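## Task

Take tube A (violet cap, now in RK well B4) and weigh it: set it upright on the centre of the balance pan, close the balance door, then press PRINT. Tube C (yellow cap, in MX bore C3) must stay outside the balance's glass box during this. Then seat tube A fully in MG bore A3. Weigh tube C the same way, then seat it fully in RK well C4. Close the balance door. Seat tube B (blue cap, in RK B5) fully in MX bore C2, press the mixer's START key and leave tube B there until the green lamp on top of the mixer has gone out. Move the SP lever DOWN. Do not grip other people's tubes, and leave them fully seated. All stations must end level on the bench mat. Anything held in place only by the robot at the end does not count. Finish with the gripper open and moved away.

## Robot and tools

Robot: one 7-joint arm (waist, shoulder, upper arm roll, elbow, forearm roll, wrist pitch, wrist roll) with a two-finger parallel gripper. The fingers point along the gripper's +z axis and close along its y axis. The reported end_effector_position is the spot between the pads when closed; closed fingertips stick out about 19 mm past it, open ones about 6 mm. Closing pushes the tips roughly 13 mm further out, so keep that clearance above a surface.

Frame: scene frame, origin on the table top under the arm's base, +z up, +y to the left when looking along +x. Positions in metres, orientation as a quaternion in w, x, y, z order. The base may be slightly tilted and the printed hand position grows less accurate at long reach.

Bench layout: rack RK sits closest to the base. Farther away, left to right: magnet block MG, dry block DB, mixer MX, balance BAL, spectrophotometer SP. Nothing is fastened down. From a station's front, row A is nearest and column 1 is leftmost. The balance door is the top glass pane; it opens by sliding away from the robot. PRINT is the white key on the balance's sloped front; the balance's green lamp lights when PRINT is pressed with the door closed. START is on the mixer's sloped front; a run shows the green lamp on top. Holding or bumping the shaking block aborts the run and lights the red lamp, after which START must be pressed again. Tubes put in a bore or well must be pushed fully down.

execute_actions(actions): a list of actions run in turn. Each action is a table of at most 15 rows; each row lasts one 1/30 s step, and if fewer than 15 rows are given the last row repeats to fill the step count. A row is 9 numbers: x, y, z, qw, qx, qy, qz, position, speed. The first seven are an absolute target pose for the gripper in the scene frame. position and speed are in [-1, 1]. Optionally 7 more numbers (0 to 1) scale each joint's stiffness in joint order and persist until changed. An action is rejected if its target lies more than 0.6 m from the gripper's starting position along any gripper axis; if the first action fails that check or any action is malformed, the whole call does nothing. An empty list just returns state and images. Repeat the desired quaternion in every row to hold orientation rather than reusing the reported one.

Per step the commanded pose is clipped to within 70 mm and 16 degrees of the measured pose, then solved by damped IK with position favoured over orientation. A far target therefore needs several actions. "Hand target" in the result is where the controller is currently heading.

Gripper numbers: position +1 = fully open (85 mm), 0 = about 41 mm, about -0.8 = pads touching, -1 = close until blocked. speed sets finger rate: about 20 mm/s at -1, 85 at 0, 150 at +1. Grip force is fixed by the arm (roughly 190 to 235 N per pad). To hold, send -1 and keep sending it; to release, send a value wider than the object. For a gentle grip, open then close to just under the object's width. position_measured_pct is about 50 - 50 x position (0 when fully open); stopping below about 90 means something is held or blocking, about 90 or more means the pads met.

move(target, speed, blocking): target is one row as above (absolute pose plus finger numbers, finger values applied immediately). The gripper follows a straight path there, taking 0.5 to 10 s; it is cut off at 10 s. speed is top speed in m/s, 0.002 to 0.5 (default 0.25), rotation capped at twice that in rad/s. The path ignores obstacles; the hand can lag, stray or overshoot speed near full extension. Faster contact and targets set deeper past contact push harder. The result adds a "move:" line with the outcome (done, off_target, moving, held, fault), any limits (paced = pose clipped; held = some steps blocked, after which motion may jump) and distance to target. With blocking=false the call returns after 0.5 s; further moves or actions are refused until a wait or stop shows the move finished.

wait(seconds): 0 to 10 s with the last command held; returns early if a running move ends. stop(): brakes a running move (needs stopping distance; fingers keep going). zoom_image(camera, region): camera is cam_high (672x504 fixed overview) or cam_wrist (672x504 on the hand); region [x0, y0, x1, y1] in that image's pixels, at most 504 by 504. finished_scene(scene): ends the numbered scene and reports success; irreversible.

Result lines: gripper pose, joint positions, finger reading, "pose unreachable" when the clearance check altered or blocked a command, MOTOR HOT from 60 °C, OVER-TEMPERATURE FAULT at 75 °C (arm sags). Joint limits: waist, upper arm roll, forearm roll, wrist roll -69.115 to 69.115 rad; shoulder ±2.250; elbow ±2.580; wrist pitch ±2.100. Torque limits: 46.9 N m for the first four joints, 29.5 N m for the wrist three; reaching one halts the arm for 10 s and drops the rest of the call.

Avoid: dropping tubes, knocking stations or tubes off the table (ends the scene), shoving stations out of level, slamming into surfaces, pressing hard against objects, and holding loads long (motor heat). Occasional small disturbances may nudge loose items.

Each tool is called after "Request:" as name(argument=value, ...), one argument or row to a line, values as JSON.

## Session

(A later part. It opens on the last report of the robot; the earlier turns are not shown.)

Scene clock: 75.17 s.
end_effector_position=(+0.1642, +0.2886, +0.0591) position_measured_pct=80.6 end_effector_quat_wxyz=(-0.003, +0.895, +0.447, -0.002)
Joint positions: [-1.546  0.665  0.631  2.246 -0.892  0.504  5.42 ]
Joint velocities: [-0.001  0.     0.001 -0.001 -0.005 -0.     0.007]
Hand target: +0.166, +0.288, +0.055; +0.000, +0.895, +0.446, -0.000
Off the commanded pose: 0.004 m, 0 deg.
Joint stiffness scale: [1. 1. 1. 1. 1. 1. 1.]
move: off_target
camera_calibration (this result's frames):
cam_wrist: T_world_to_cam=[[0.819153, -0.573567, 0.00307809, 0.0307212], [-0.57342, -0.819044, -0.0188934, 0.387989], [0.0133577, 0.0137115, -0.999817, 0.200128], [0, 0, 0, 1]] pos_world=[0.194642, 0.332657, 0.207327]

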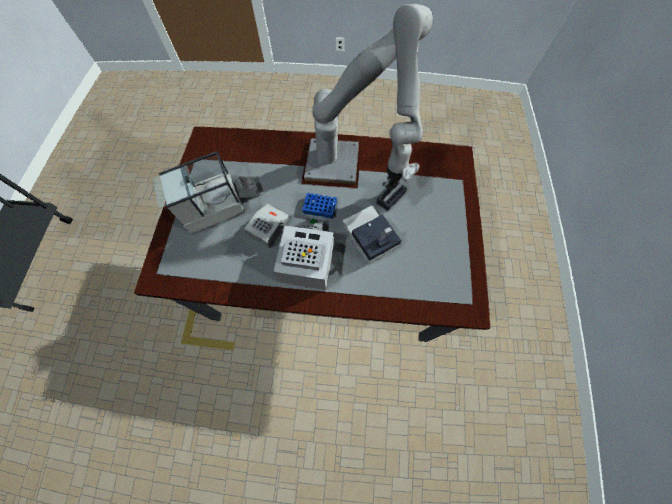

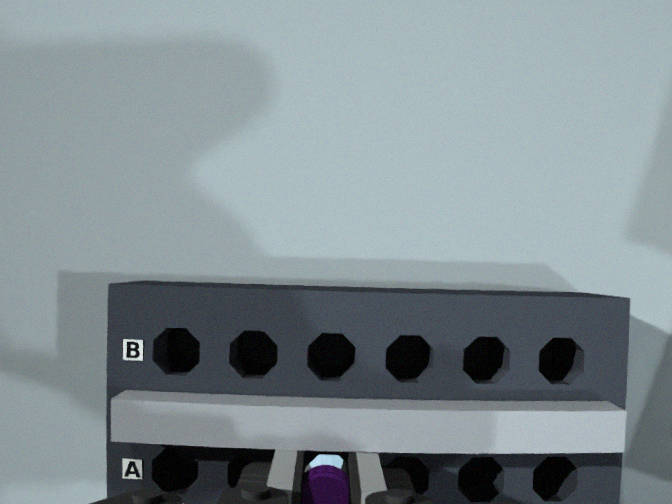

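Request:
move(
  target=[0.1655,0.2880,0.059,0,0.8949,0.4462,0,-0.25,-0.5],
  speed=0.01,
)

Request:
move(
  target=[0.1655,0.2880,0.12,0,0.8949,0.4462,0,-0.25,0],
  speed=0.08,
)

Request:
move(
  target=[0.30,0.10,0.32,0,0.99,0.1,0,-0.25,0],
  speed=0.3,
)

Request:
move(
  target=[0.46,-0.03,0.32,0,0.9990,-0.044,0,-0.25,0],
  speed=0.3,
)

Scene clock: 76.40 s.
end_effector_position=(+0.1648, +0.2881, +0.0592) position_measured_pct=62.3 end_effector_quat_wxyz=(-0.002, +0.895, +0.446, -0.001)
Joint positions: [-1.55   0.667  0.636  2.247 -0.892  0.504  5.421]
Joint velocities: [-0.004  0.003  0.006 -0.001  0.    -0.     0.   ]
Hand target: +0.166, +0.288, +0.059; -0.000, +0.895, +0.446, +0.000
Off the commanded pose: 0.001 m, 0 deg.
Joint stiffness scale: [1. 1. 1. 1. 1. 1. 1.]
move: done
camera_calibration (this result's frames):
cam_wrist: T_world_to_cam=[[0.819107, -0.573609, 0.00611639, 0.0298356], [-0.573417, -0.819038, -0.0191984, 0.38796], [0.0160219, 0.0122183, -0.999797, 0.200197], [0, 0, 0, 1]] pos_world=[0.194817, 0.332422, 0.207422]

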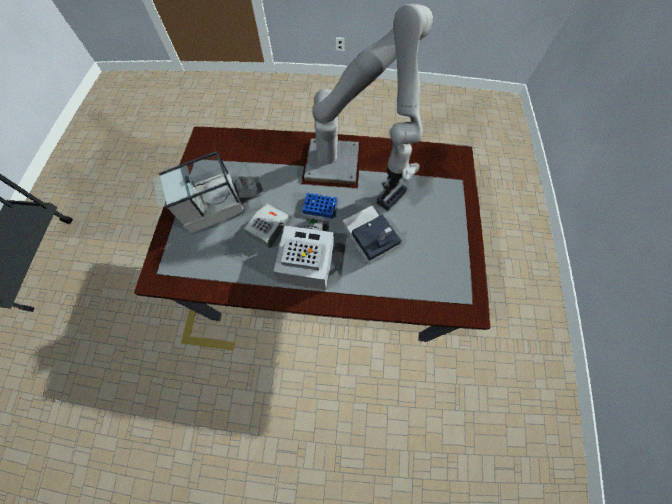

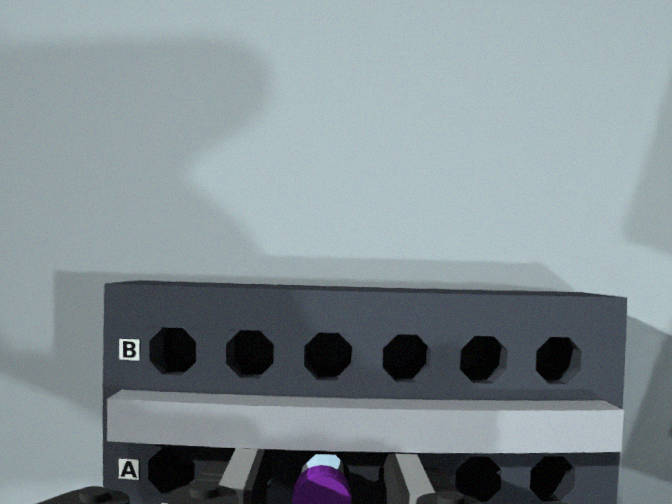

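Scene clock: 77.63 s.
end_effector_position=(+0.1664, +0.2873, +0.1185) position_measured_pct=62.3 end_effector_quat_wxyz=(+0.000, +0.895, +0.446, +0.001)
Joint positions: [-1.699  0.544  0.835  2.201 -0.67   0.672  5.23 ]
Joint velocities: [-0.008 -0.002  0.004  0.     0.     0.001  0.001]
Hand target: +0.166, +0.288, +0.120; +0.000, +0.895, +0.446, +0.000
Off the commanded pose: 0.002 m, 0 deg.
Joint stiffness scale: [1. 1. 1. 1. 1. 1. 1.]
move: done
camera_calibration (this result's frames):
cam_wrist: T_world_to_cam=[[0.817952, -0.575162, 0.0120183, 0.0276334], [-0.574891, -0.817985, -0.0200186, 0.38939], [0.0213447, 0.00946502, -0.999727, 0.25939], [0, 0, 0, 1]] pos_world=[0.195717, 0.331953, 0.266782]

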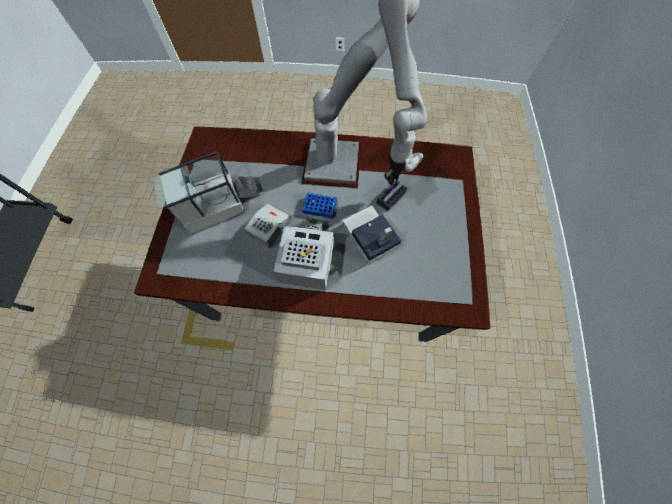

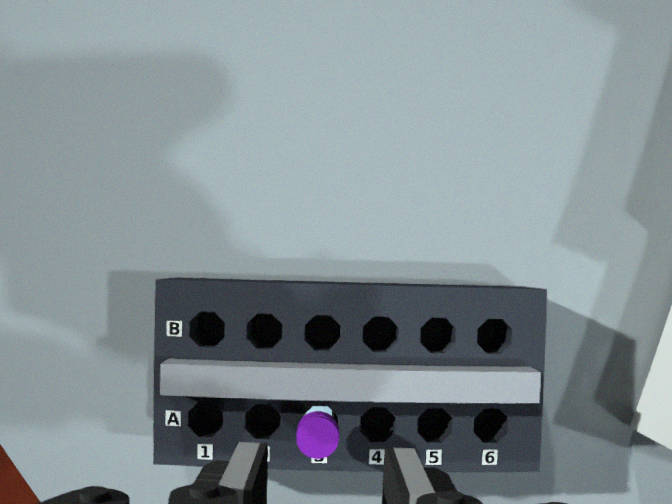

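Scene clock: 79.37 s.
end_effector_position=(+0.2989, +0.1036, +0.3187) position_measured_pct=62.3 end_effector_quat_wxyz=(-0.001, +0.995, +0.104, +0.000)
Joint positions: [-1.66   0.228  1.542  1.88  -0.242  1.268  4.856]
Joint velocities: [ 0.006 -0.    -0.001 -0.002 -0.     0.002 -0.   ]
Hand target: +0.299, +0.101, +0.320; -0.001, +0.995, +0.100, -0.001
Off the commanded pose: 0.004 m, 0 deg.
Joint stiffness scale: [1. 1. 1. 1. 1. 1. 1.]
move: off_target
camera_calibration (this result's frames):
cam_wrist: T_world_to_cam=[[0.241155, -0.970449, 0.00856029, 0.0256254], [-0.970254, -0.241281, -0.0197695, 0.377588], [0.0212507, -0.00353814, -0.999768, 0.459824], [0, 0, 0, 1]] pos_world=[0.350405, 0.1176, 0.466963]

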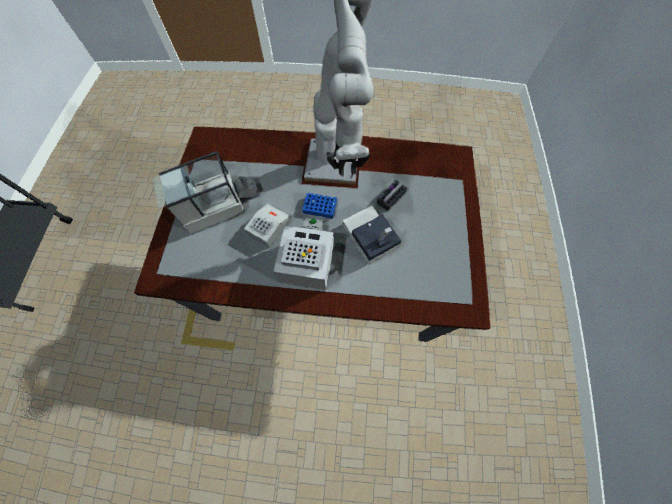

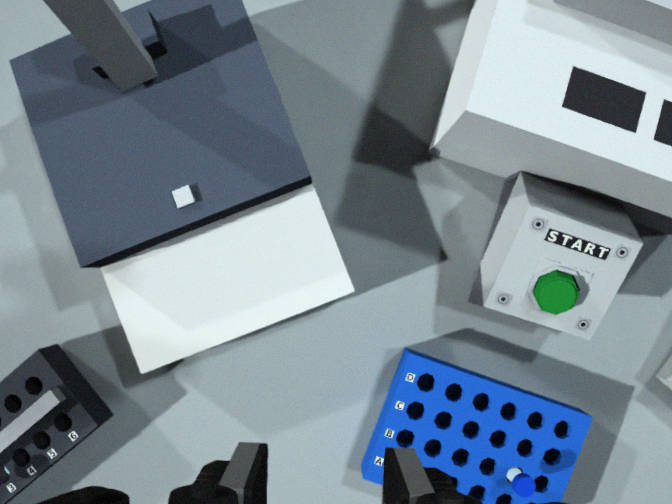

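Scene clock: 80.83 s.
end_effector_position=(+0.4594, -0.0305, +0.3201) position_measured_pct=62.3 end_effector_quat_wxyz=(+0.001, +0.999, -0.045, +0.001)
Joint positions: [-0.633  0.602  1.18   1.446 -0.552  1.461  5.144]
Joint velocities: [ 0.007  0.001 -0.006 -0.001  0.     0.    -0.   ]
Hand target: +0.459, -0.030, +0.320; -0.002, +0.999, -0.045, -0.001
Off the commanded pose: 0.001 m, 0 deg.
Joint stiffness scale: [1. 1. 1. 1. 1. 1. 1.]
move: done
camera_calibration (this result's frames):
cam_wrist: T_world_to_cam=[[-0.0561958, -0.998351, 0.0117473, -0.00851331], [-0.998219, 0.0559446, -0.0207187, 0.523259], [0.0200273, -0.0128906, -0.999716, 0.457645], [0, 0, 0, 1]] pos_world=[0.512683, -0.0318734, 0.468456]

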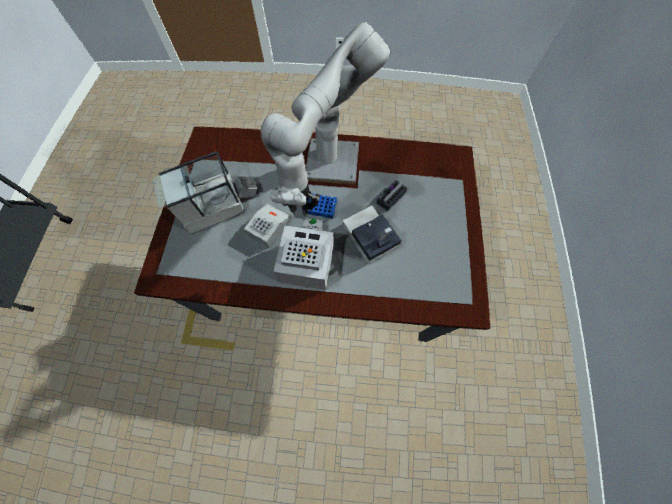

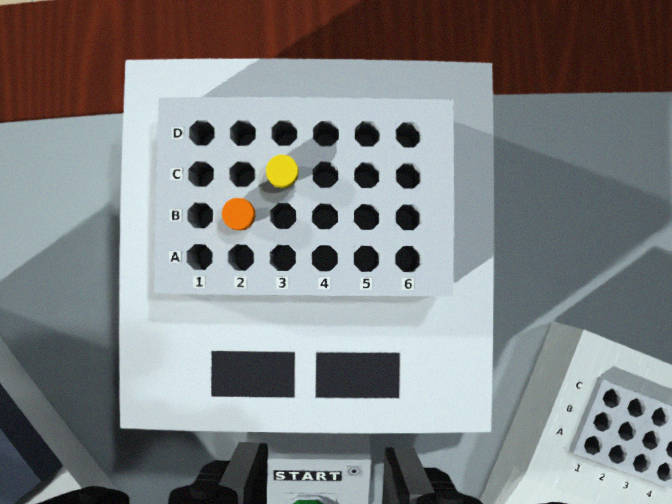

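Request:
execute_actions(
  actions=[],
)

Scene clock: 81.97 s.
end_effector_position=(+0.4594, -0.0309, +0.3201) position_measured_pct=62.3 end_effector_quat_wxyz=(+0.001, +0.999, -0.046, +0.001)
Joint positions: [-0.632  0.602  1.179  1.446 -0.552  1.461  5.144]
Joint velocities: [-0.001 -0.     0.001 -0.001 -0.001 -0.    -0.   ]
Hand target: +0.459, -0.030, +0.320; -0.002, +0.999, -0.045, -0.001
Off the commanded pose: 0.001 m, 0 deg.
Joint stiffness scale: [1. 1. 1. 1. 1. 1. 1.]
camera_calibration (this result's frames):
cam_wrist: T_world_to_cam=[[-0.056868, -0.998313, 0.0116994, -0.00852328], [-0.998183, 0.0566191, -0.0206091, 0.523258], [0.0199119, -0.0128502, -0.999719, 0.457637], [0, 0, 0, 1]] pos_world=[0.51271, -0.0322546, 0.468392]

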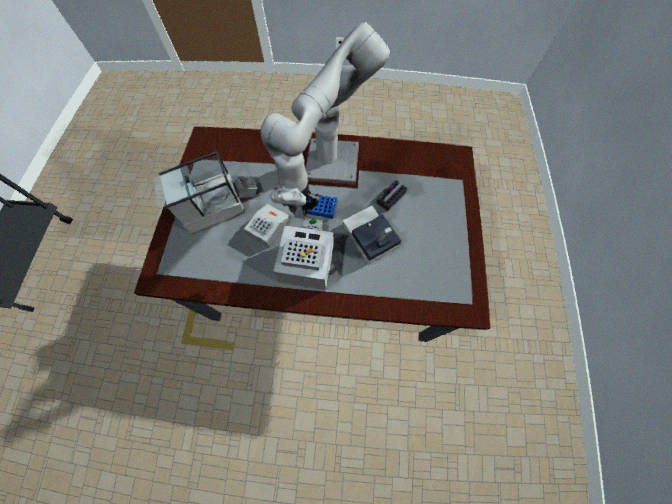

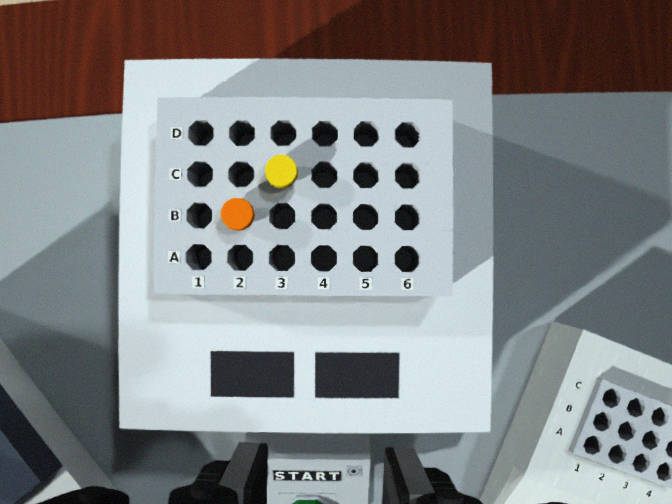

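Request:
move(
  target=[0.549, -0.0175, 0.25, 0, 0.866, -0.5, 0, -0.25, 0],
  speed=0.3,
)

Scene clock: 84.73 s.
end_effector_position=(+0.5492, -0.0185, +0.2509) position_measured_pct=62.3 end_effector_quat_wxyz=(+0.001, +0.867, -0.498, +0.003)
Joint positions: [-0.513  0.896  1.197  1.253 -0.812  1.493  4.228]
Joint velocities: [ 0.003  0.004 -0.001 -0.003  0.     0.001 -0.001]
Hand target: +0.549, -0.018, +0.250; -0.000, +0.866, -0.500, +0.000
Off the commanded pose: 0.001 m, 0 deg.
Joint stiffness scale: [1. 1. 1. 1. 1. 1. 1.]
move: done
camera_calibration (this result's frames):
cam_wrist: T_world_to_cam=[[-0.84566, -0.533643, 0.00921805, 0.452182], [-0.533689, 0.845286, -0.0258412, 0.371574], [0.00599808, -0.0267724, -0.999624, 0.394237], [0, 0, 0, 1]] pos_world=[0.578333, -0.0622282, 0.399522]

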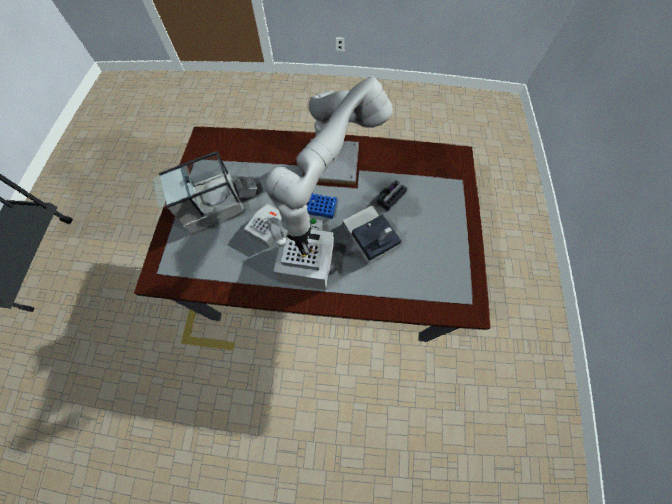

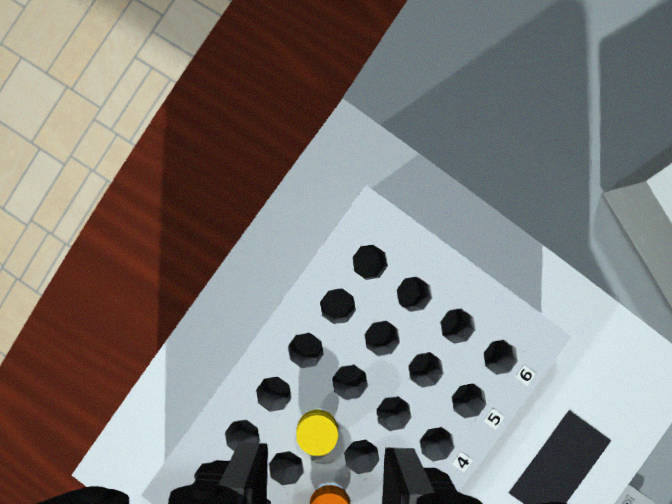

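Request:
move(
  target=[0.5511, -0.0164, 0.215, 0, 0.866, -0.5, 0, -0.25, 0],
  speed=0.1,
)

Scene clock: 85.83 s.
end_effector_position=(+0.5501, -0.0176, +0.2174) position_measured_pct=62.3 end_effector_quat_wxyz=(+0.001, +0.865, -0.502, -0.000)
Joint positions: [-0.512  0.931  1.169  1.303 -0.837  1.431  4.239]
Joint velocities: [-0.001  0.002 -0.002 -0.001  0.    -0.002 -0.   ]
Hand target: +0.551, -0.016, +0.215; +0.000, +0.866, -0.500, -0.000
Off the commanded pose: 0.003 m, 0 deg.
Joint stiffness scale: [1. 1. 1. 1. 1. 1. 1.]
move: done
camera_calibration (this result's frames):
cam_wrist: T_world_to_cam=[[-0.850725, -0.52544, 0.0134466, 0.455736], [-0.525611, 0.85049, -0.0200143, 0.364817], [-0.000919926, -0.0240943, -0.999709, 0.364614], [0, 0, 0, 1]] pos_world=[0.579793, -0.0620264, 0.365681]

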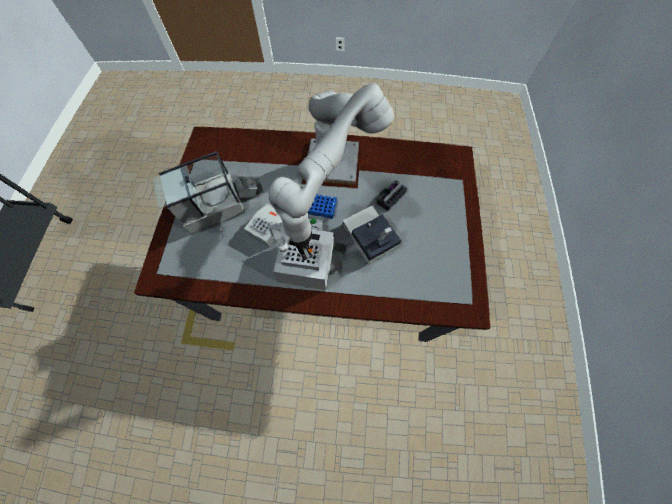

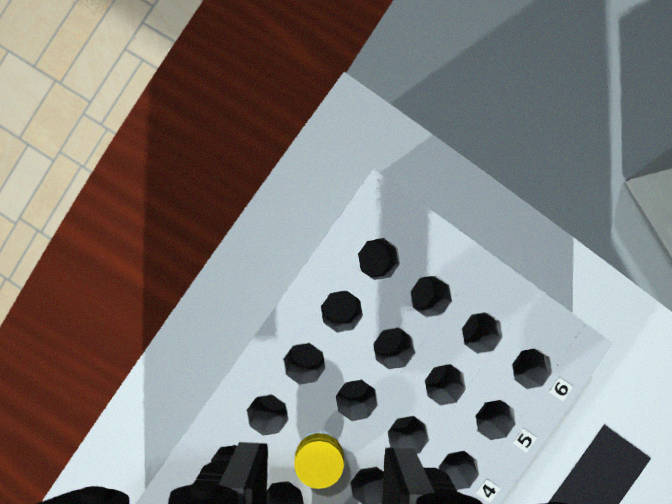

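Request:
move(
  target=[0.5527, -0.0167, 0.1945, 0, 0.866, -0.5, 0, -0.25, 0],
  speed=0.03,
)

Scene clock: 87.50 s.
end_effector_position=(+0.5518, -0.0163, +0.1968) position_measured_pct=62.3 end_effector_quat_wxyz=(+0.002, +0.866, -0.501, -0.000)
Joint positions: [-0.512  0.954  1.148  1.328 -0.852  1.389  4.251]
Joint velocities: [ 0.     0.001 -0.002 -0.001  0.    -0.001  0.001]
Hand target: +0.553, -0.017, +0.195; +0.000, +0.866, -0.500, -0.000
Off the commanded pose: 0.003 m, 0 deg.
Joint stiffness scale: [1. 1. 1. 1. 1. 1. 1.]
move: done
camera_calibration (this result's frames):
cam_wrist: T_world_to_cam=[[-0.849174, -0.527931, 0.0138986, 0.457172], [-0.528113, 0.848934, -0.0202142, 0.365586], [-0.00112723, -0.0245054, -0.999699, 0.344215], [0, 0, 0, 1]] pos_world=[0.581677, -0.0605673, 0.345147]

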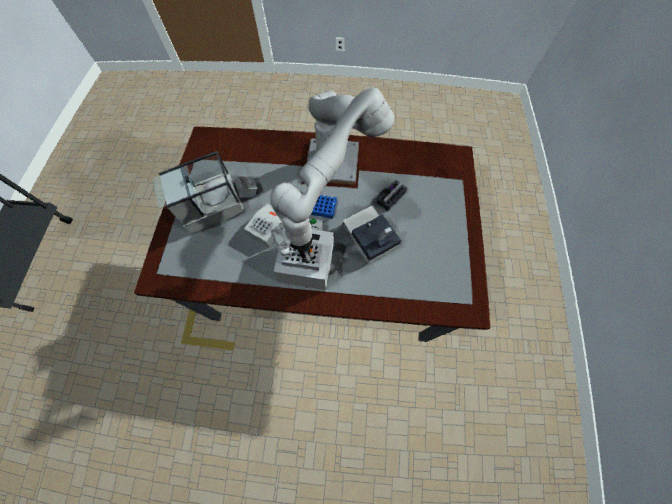

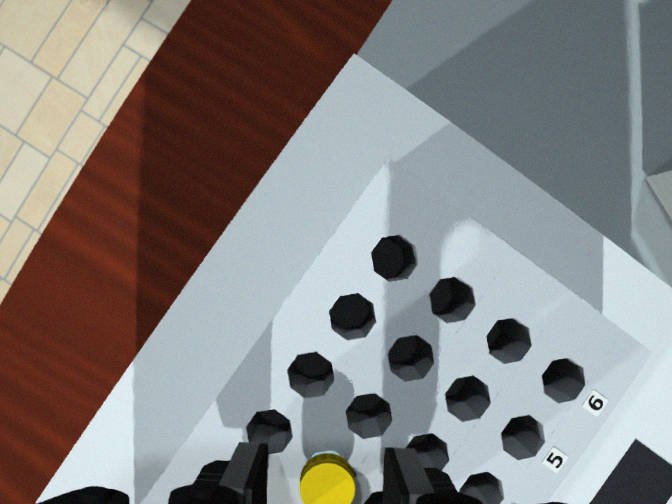

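Request:
move(
  target=[0.5527, -0.0172, 0.1925, 0, 0.866, -0.5, 0, -0.25, 0],
  speed=0.01,
)

Request:
move(
  target=[0.5527, -0.0172, 0.1925, 0, 0.866, -0.5, 0, -0.66, -0.5],
  speed=0.01,
)

Scene clock: 88.57 s.
end_effector_position=(+0.5519, -0.0163, +0.1948) position_measured_pct=62.3 end_effector_quat_wxyz=(+0.002, +0.866, -0.500, -0.000)
Joint positions: [-0.512  0.956  1.146  1.331 -0.854  1.385  4.253]
Joint velocities: [ 0.     0.001 -0.001  0.001  0.    -0.001 -0.001]
Hand target: +0.553, -0.017, +0.193; +0.000, +0.866, -0.500, -0.000
Off the commanded pose: 0.003 m, 0 deg.
Joint stiffness scale: [1. 1. 1. 1. 1. 1. 1.]
move: done
camera_calibration (this result's frames):
cam_wrist: T_world_to_cam=[[-0.848679, -0.528719, 0.0141535, 0.456926], [-0.528907, 0.848437, -0.0203109, 0.365981], [-0.00126963, -0.0247233, -0.999694, 0.342241], [0, 0, 0, 1]] pos_world=[0.581788, -0.0604649, 0.343103]

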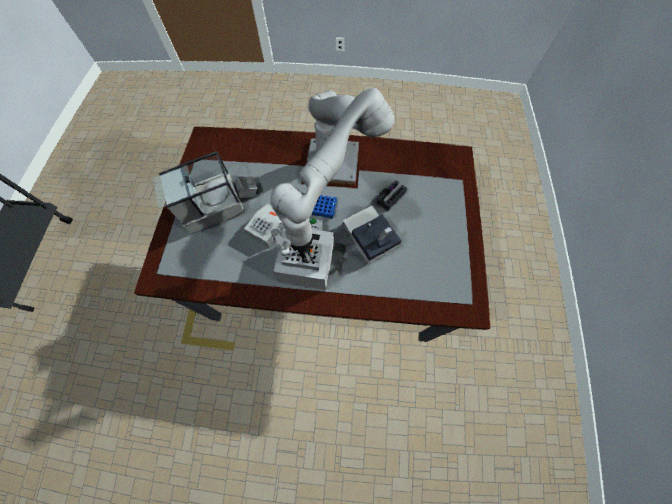

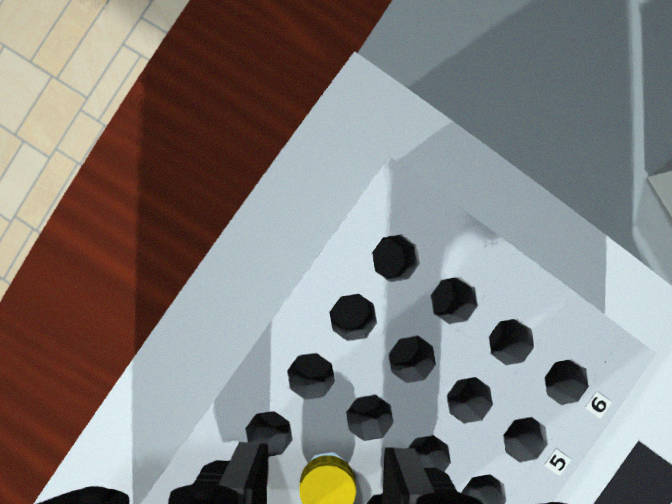

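Scene clock: 89.27 s.
end_effector_position=(+0.5519, -0.0163, +0.1948) position_measured_pct=81.0 end_effector_quat_wxyz=(+0.002, +0.866, -0.500, -0.000)
Joint positions: [-0.512  0.956  1.146  1.331 -0.854  1.385  4.253]
Joint velocities: [ 0.001 -0.     0.001 -0.     0.     0.     0.001]
Hand target: +0.553, -0.017, +0.193; +0.000, +0.866, -0.500, -0.000
Off the commanded pose: 0.003 m, 0 deg.
Joint stiffness scale: [1. 1. 1. 1. 1. 1. 1.]
move: done
camera_calibration (this result's frames):
cam_wrist: T_world_to_cam=[[-0.848713, -0.528664, 0.0141557, 0.456926], [-0.528852, 0.848471, -0.0203106, 0.365981], [-0.00127321, -0.0247242, -0.999694, 0.34224], [0, 0, 0, 1]] pos_world=[0.581784, -0.0605024, 0.3431]

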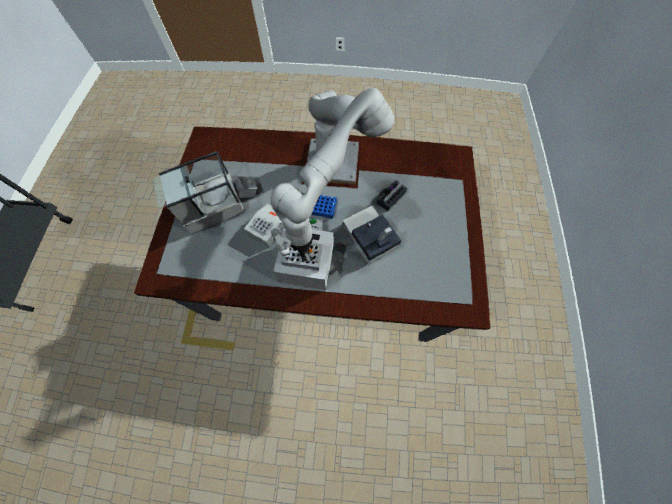

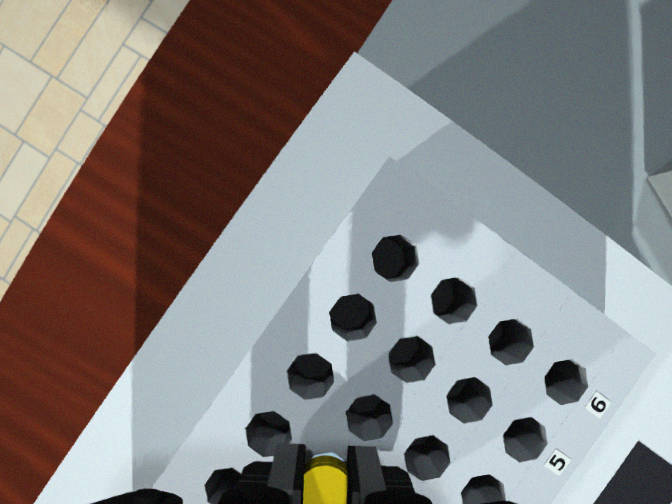

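Request:
move(
  target=[0.5519, -0.0163, 0.24, 0, 0.866, -0.5, 0, -0.66, -0.5],
  speed=0.04,
)

Request:
move(
  target=[0.54, -0.03, 0.30, 0, 0.866, -0.5, 0, -0.66, -0.5],
  speed=0.2,
)

Request:
move(
  target=[0.275, -0.4295, 0.30, 0, 0.866, -0.5, 0, -0.66, -0.5],
  speed=0.35,
)

Scene clock: 91.37 s.
end_effector_position=(+0.5530, -0.0133, +0.2377) position_measured_pct=81.0 end_effector_quat_wxyz=(-0.002, +0.868, -0.497, +0.000)
Joint positions: [-0.511  0.914  1.181  1.259 -0.827  1.476  4.228]
Joint velocities: [ 0.001  0.001  0.004 -0.001 -0.001  0.003  0.   ]
Hand target: +0.552, -0.016, +0.240; -0.000, +0.866, -0.500, +0.000
Off the commanded pose: 0.004 m, 0 deg.
Joint stiffness scale: [1. 1. 1. 1. 1. 1. 1.]
move: off_target
camera_calibration (this result's frames):
cam_wrist: T_world_to_cam=[[-0.844121, -0.536099, 0.00757478, 0.457828], [-0.536141, 0.843928, -0.0183853, 0.368388], [0.00346379, -0.0195806, -0.999802, 0.382689], [0, 0, 0, 1]] pos_world=[0.582645, -0.0579587, 0.385918]

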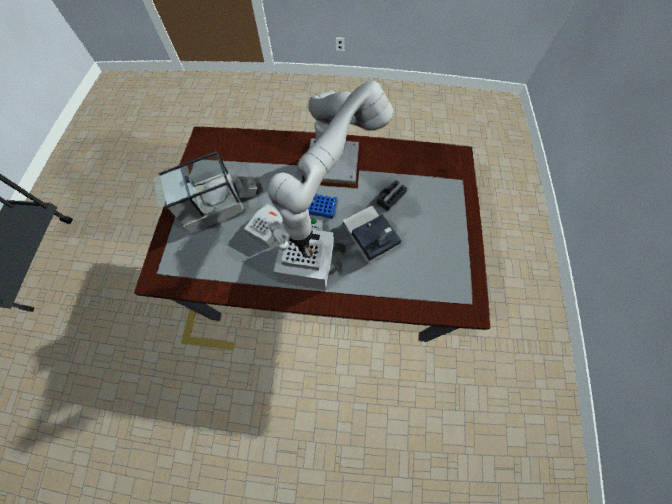

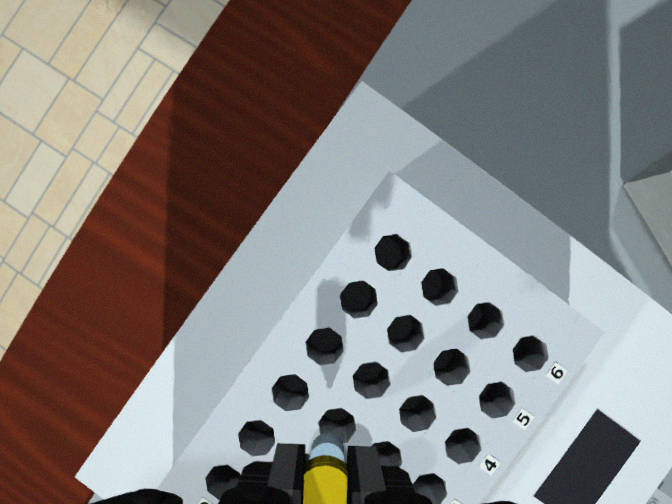

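Scene clock: 92.23 s.
end_effector_position=(+0.5413, -0.0269, +0.2977) position_measured_pct=81.0 end_effector_quat_wxyz=(-0.001, +0.868, -0.496, +0.000)
Joint positions: [-0.49   0.845  1.229  1.178 -0.782  1.598  4.22 ]
Joint velocities: [-0.    -0.002  0.001 -0.001  0.001  0.001  0.   ]
Hand target: +0.540, -0.030, +0.300; -0.000, +0.866, -0.500, -0.000
Off the commanded pose: 0.004 m, 1 deg.
Joint stiffness scale: [1. 1. 1. 1. 1. 1. 1.]
move: off_target
camera_calibration (this result's frames):
cam_wrist: T_world_to_cam=[[-0.843836, -0.536538, 0.00820125, 0.439811], [-0.536593, 0.84364, -0.0184527, 0.375027], [0.00298168, -0.0199718, -0.999796, 0.442721], [0, 0, 0, 1]] pos_world=[0.571045, -0.0715704, 0.445944]

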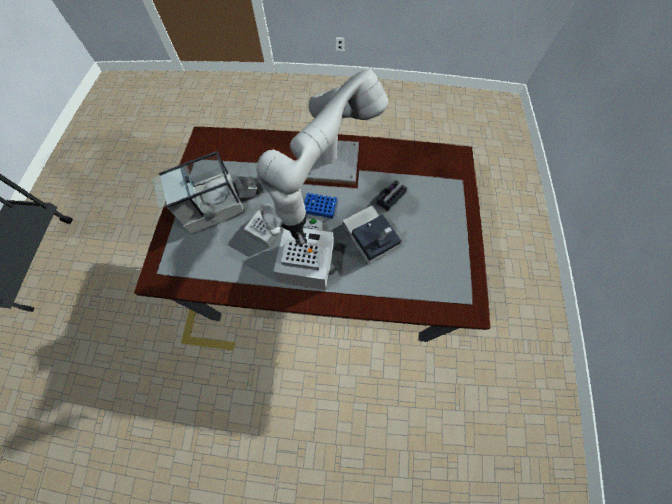

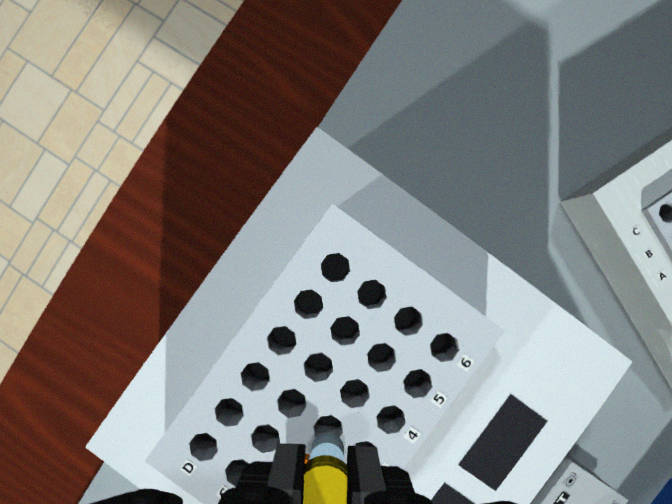

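Scene clock: 94.33 s.
end_effector_position=(+0.2740, -0.4274, +0.3007) position_measured_pct=81.0 end_effector_quat_wxyz=(+0.000, +0.866, -0.501, +0.000)
Joint positions: [ 0.384  0.752  1.211  1.317 -0.69   1.521  5.163]
Joint velocities: [ 0.01  -0.    -0.007 -0.002 -0.    -0.     0.   ]
Hand target: +0.274, -0.427, +0.300; -0.003, +0.866, -0.500, -0.001
Off the commanded pose: 0.002 m, 0 deg.
Joint stiffness scale: [1. 1. 1. 1. 1. 1. 1.]
move: done
camera_calibration (this result's frames):
cam_wrist: T_world_to_cam=[[-0.849082, -0.528154, 0.0105894, 0.00366916], [-0.528259, 0.848856, -0.019659, 0.569806], [0.00139406, -0.022286, -0.999751, 0.437892], [0, 0, 0, 1]] pos_world=[0.30351, -0.471986, 0.448946]

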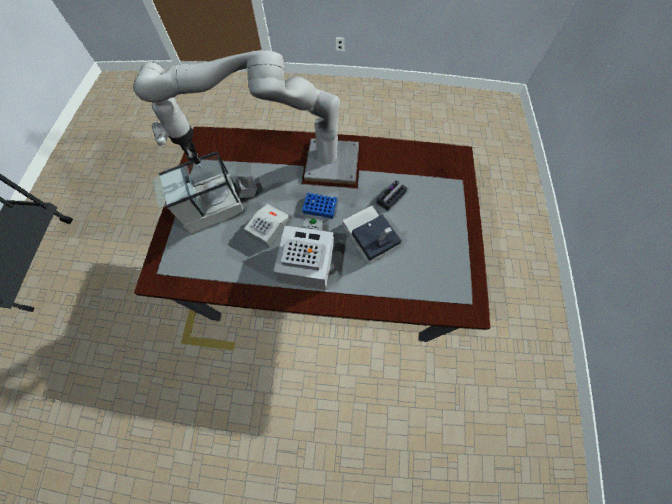

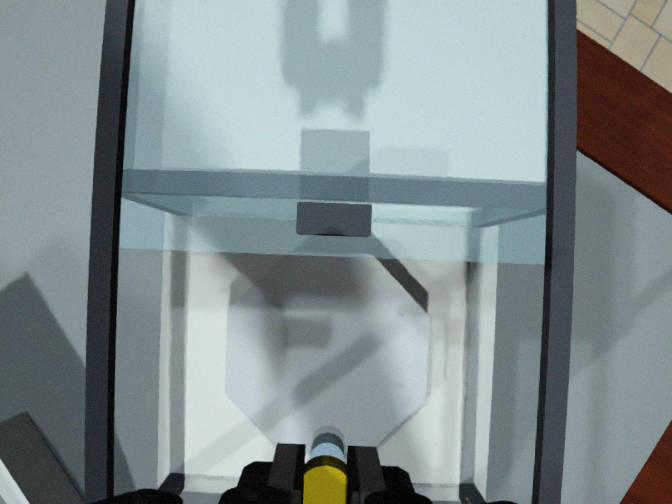

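Request:
zoom_image(
  camera="cam_wrist",
  region=[240, 370, 420, 504],
)

Region (240, 370, 420, 504) of cam_wrist's 672x504 image, scaled by 2.800; it fills the top 375 rows of this view, and the rest is white.

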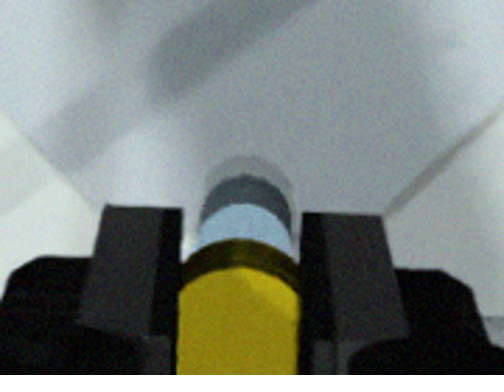

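Request:
move(
  target=[0.275, -0.4295, 0.15, 0, 0.866, -0.5, 0, -0.66, -0.5],
  speed=0.15,
)

Request:
move(
  target=[0.275, -0.4295, 0.1405, 0, 0.866, -0.5, 0, -0.66, -0.5],
  speed=0.012,
)

Scene clock: 97.63 s.
end_effector_position=(+0.2753, -0.4281, +0.1524) position_measured_pct=81.0 end_effector_quat_wxyz=(+0.000, +0.866, -0.500, -0.001)
Joint positions: [ 0.402  0.905  1.072  1.566 -0.831  1.189  5.286]
Joint velocities: [ 0.003  0.004 -0.001 -0.    -0.    -0.    -0.   ]
Hand target: +0.275, -0.429, +0.150; -0.000, +0.866, -0.500, -0.000
Off the commanded pose: 0.003 m, 0 deg.
Joint stiffness scale: [1. 1. 1. 1. 1. 1. 1.]
move: done
camera_calibration (this result's frames):
cam_wrist: T_world_to_cam=[[-0.847769, -0.530228, 0.0120766, 0.00453924], [-0.530364, 0.847594, -0.0172731, 0.56782], [-0.00107738, -0.0210486, -0.999778, 0.290838], [0, 0, 0, 1]] pos_world=[0.305313, -0.472752, 0.300526]

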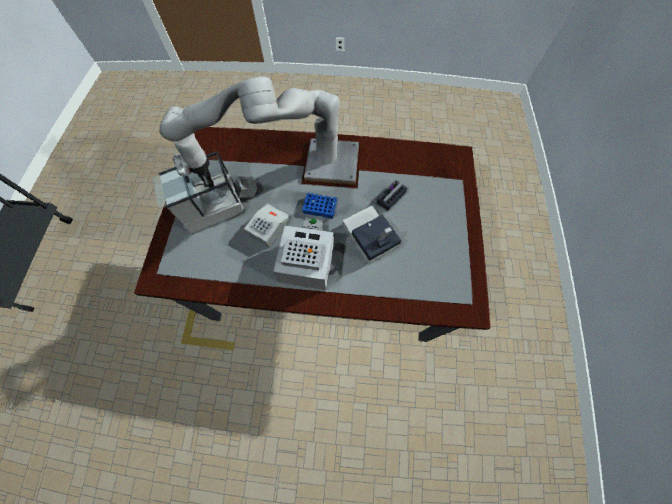

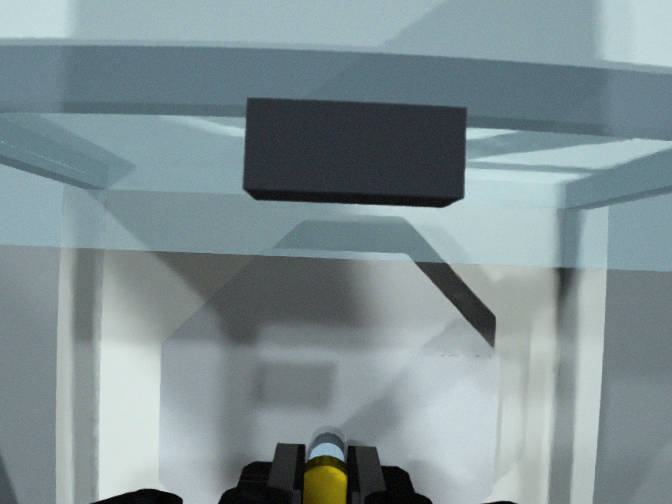

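Scene clock: 98.87 s.
end_effector_position=(+0.2756, -0.4285, +0.1427) position_measured_pct=81.0 end_effector_quat_wxyz=(+0.000, +0.866, -0.500, -0.001)
Joint positions: [ 0.407  0.917  1.06   1.574 -0.843  1.17   5.294]
Joint velocities: [ 0.001  0.002 -0.001 -0.    -0.    -0.002  0.001]
Hand target: +0.275, -0.429, +0.141; -0.000, +0.866, -0.500, -0.000
Off the commanded pose: 0.002 m, 0 deg.
Joint stiffness scale: [1. 1. 1. 1. 1. 1. 1.]
move: done
camera_calibration (this result's frames):
cam_wrist: T_world_to_cam=[[-0.848169, -0.529584, 0.012258, 0.00500463], [-0.529724, 0.847994, -0.0173071, 0.568213], [-0.00122909, -0.0211727, -0.999775, 0.281154], [0, 0, 0, 1]] pos_world=[0.305587, -0.473238, 0.290864]

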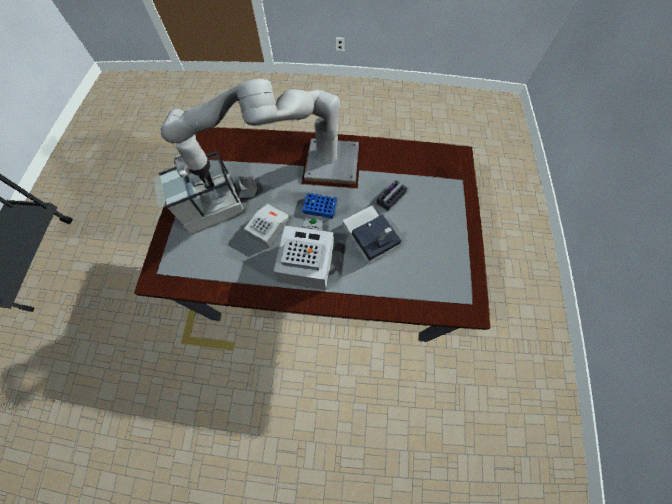

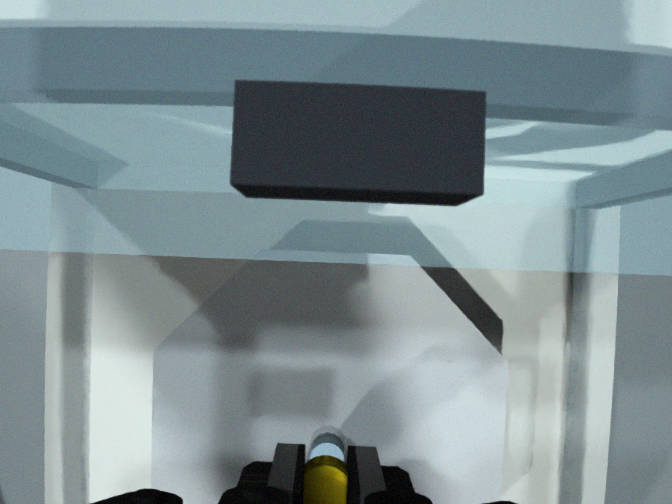

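Request:
move(
  target=[0.275, -0.4295, 0.1392, 0, 0.866, -0.5, 0, -0.66, -0.5],
  speed=0.005,
)

Request:
zoom_image(
  camera="cam_high",
  region=[150, 140, 280, 240],
)

Scene clock: 100.10 s.
end_effector_position=(+0.2756, -0.4286, +0.1413) position_measured_pct=81.0 end_effector_quat_wxyz=(+0.000, +0.866, -0.500, -0.001)
Joint positions: [ 0.408  0.919  1.058  1.576 -0.845  1.167  5.295]
Joint velocities: [ 0.001  0.    -0.     0.     0.    -0.001 -0.001]
Hand target: +0.275, -0.429, +0.139; +0.000, +0.866, -0.500, -0.000
Off the commanded pose: 0.002 m, 0 deg.
Joint stiffness scale: [1. 1. 1. 1. 1. 1. 1.]
move: done
camera_calibration (this result's frames):
cam_wrist: T_world_to_cam=[[-0.848244, -0.529461, 0.0123667, 0.00500395], [-0.529604, 0.848071, -0.0172121, 0.568197], [-0.00137468, -0.0211495, -0.999775, 0.279825], [0, 0, 0, 1]] pos_world=[0.305549, -0.473304, 0.28948]

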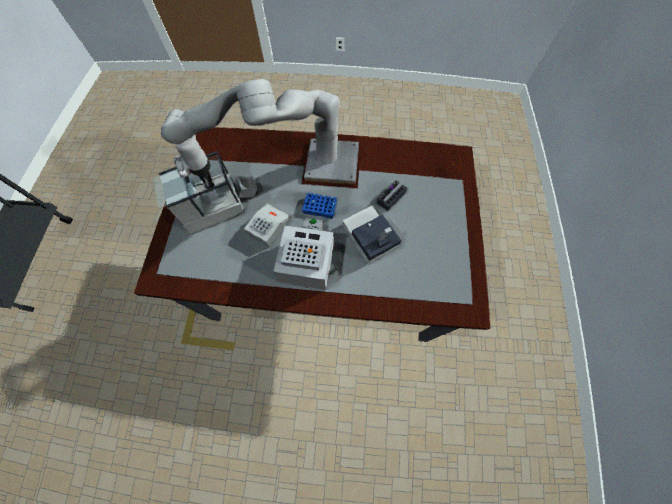

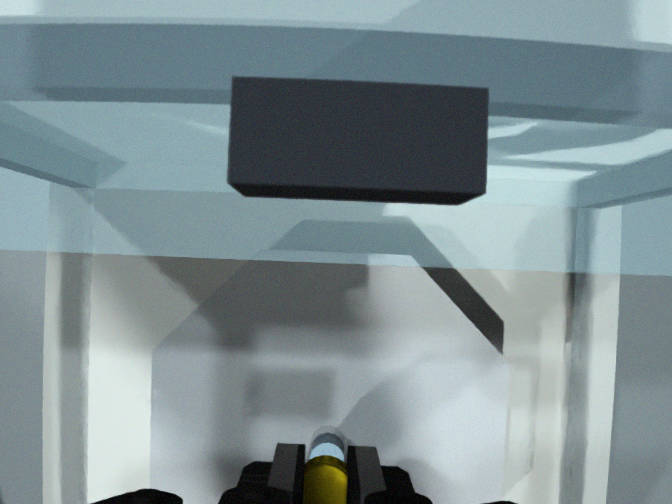

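Region (150, 140, 280, 240) of cam_high's 672x504 image, scaled by 3.877, with more detail than that image has; it fills the top 388 rows of this view, and the rest is white.

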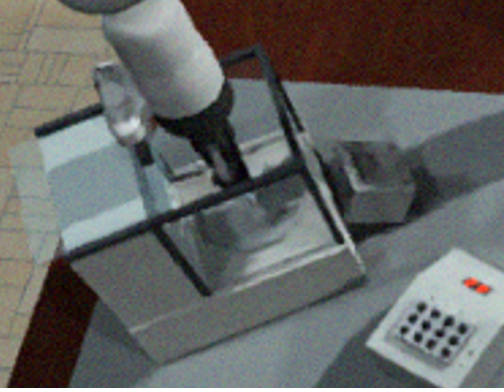

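Request:
move(
  target=[0.275, -0.4295, 0.1383, 0, 0.866, -0.5, 0, -0.66, -0.5],
  speed=0.005,
)

Request:
zoom_image(
  camera="cam_wrist",
  region=[240, 370, 420, 504],
)

Scene clock: 101.37 s.
end_effector_position=(+0.2756, -0.4287, +0.1406) position_measured_pct=81.0 end_effector_quat_wxyz=(+0.000, +0.866, -0.500, -0.001)
Joint positions: [ 0.408  0.92   1.057  1.576 -0.846  1.165  5.295]
Joint velocities: [ 0.001  0.    -0.002  0.    -0.001  0.     0.   ]
Hand target: +0.275, -0.429, +0.138; +0.000, +0.866, -0.500, -0.000
Off the commanded pose: 0.002 m, 0 deg.
Joint stiffness scale: [1. 1. 1. 1. 1. 1. 1.]
move: done
camera_calibration (this result's frames):
cam_wrist: T_world_to_cam=[[-0.848251, -0.529451, 0.0123207, 0.00500386], [-0.529593, 0.848071, -0.0174968, 0.568313], [-0.00118514, -0.0213666, -0.999771, 0.278928], [0, 0, 0, 1]] pos_world=[0.30555, -0.473361, 0.288747]

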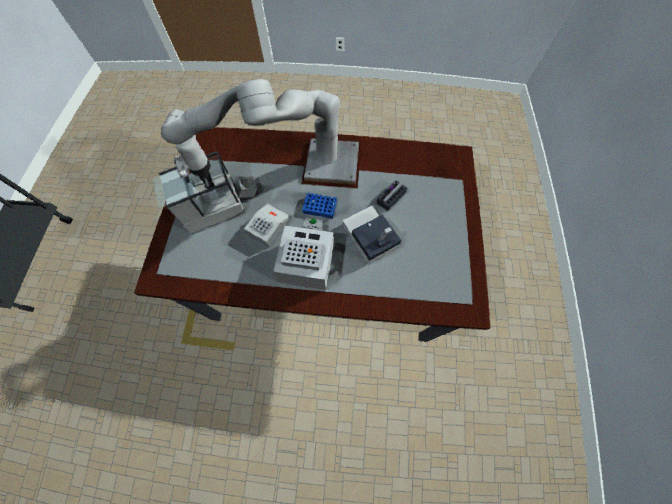

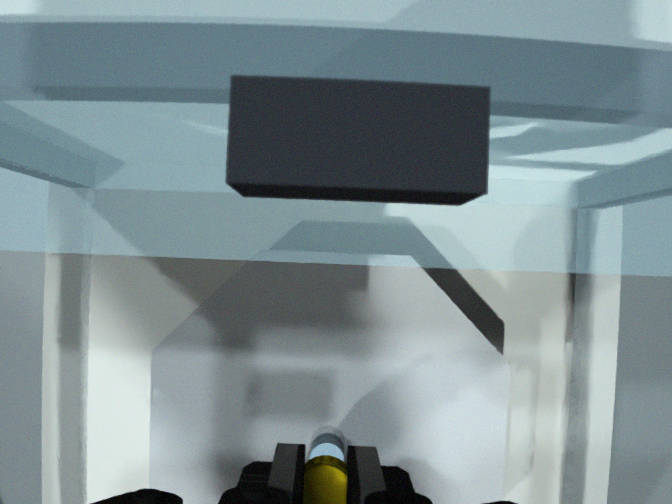

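Region (240, 370, 420, 504) of cam_wrist's 672x504 image, scaled by 2.800; it fills the top 375 rows of this view, and the rest is white.

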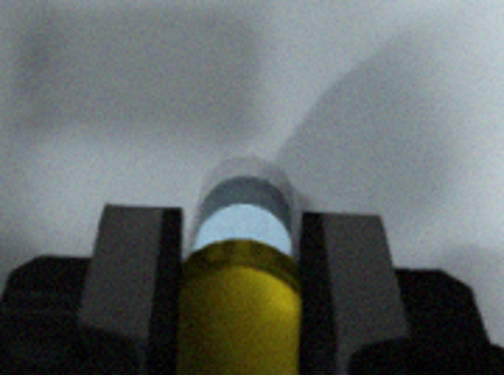

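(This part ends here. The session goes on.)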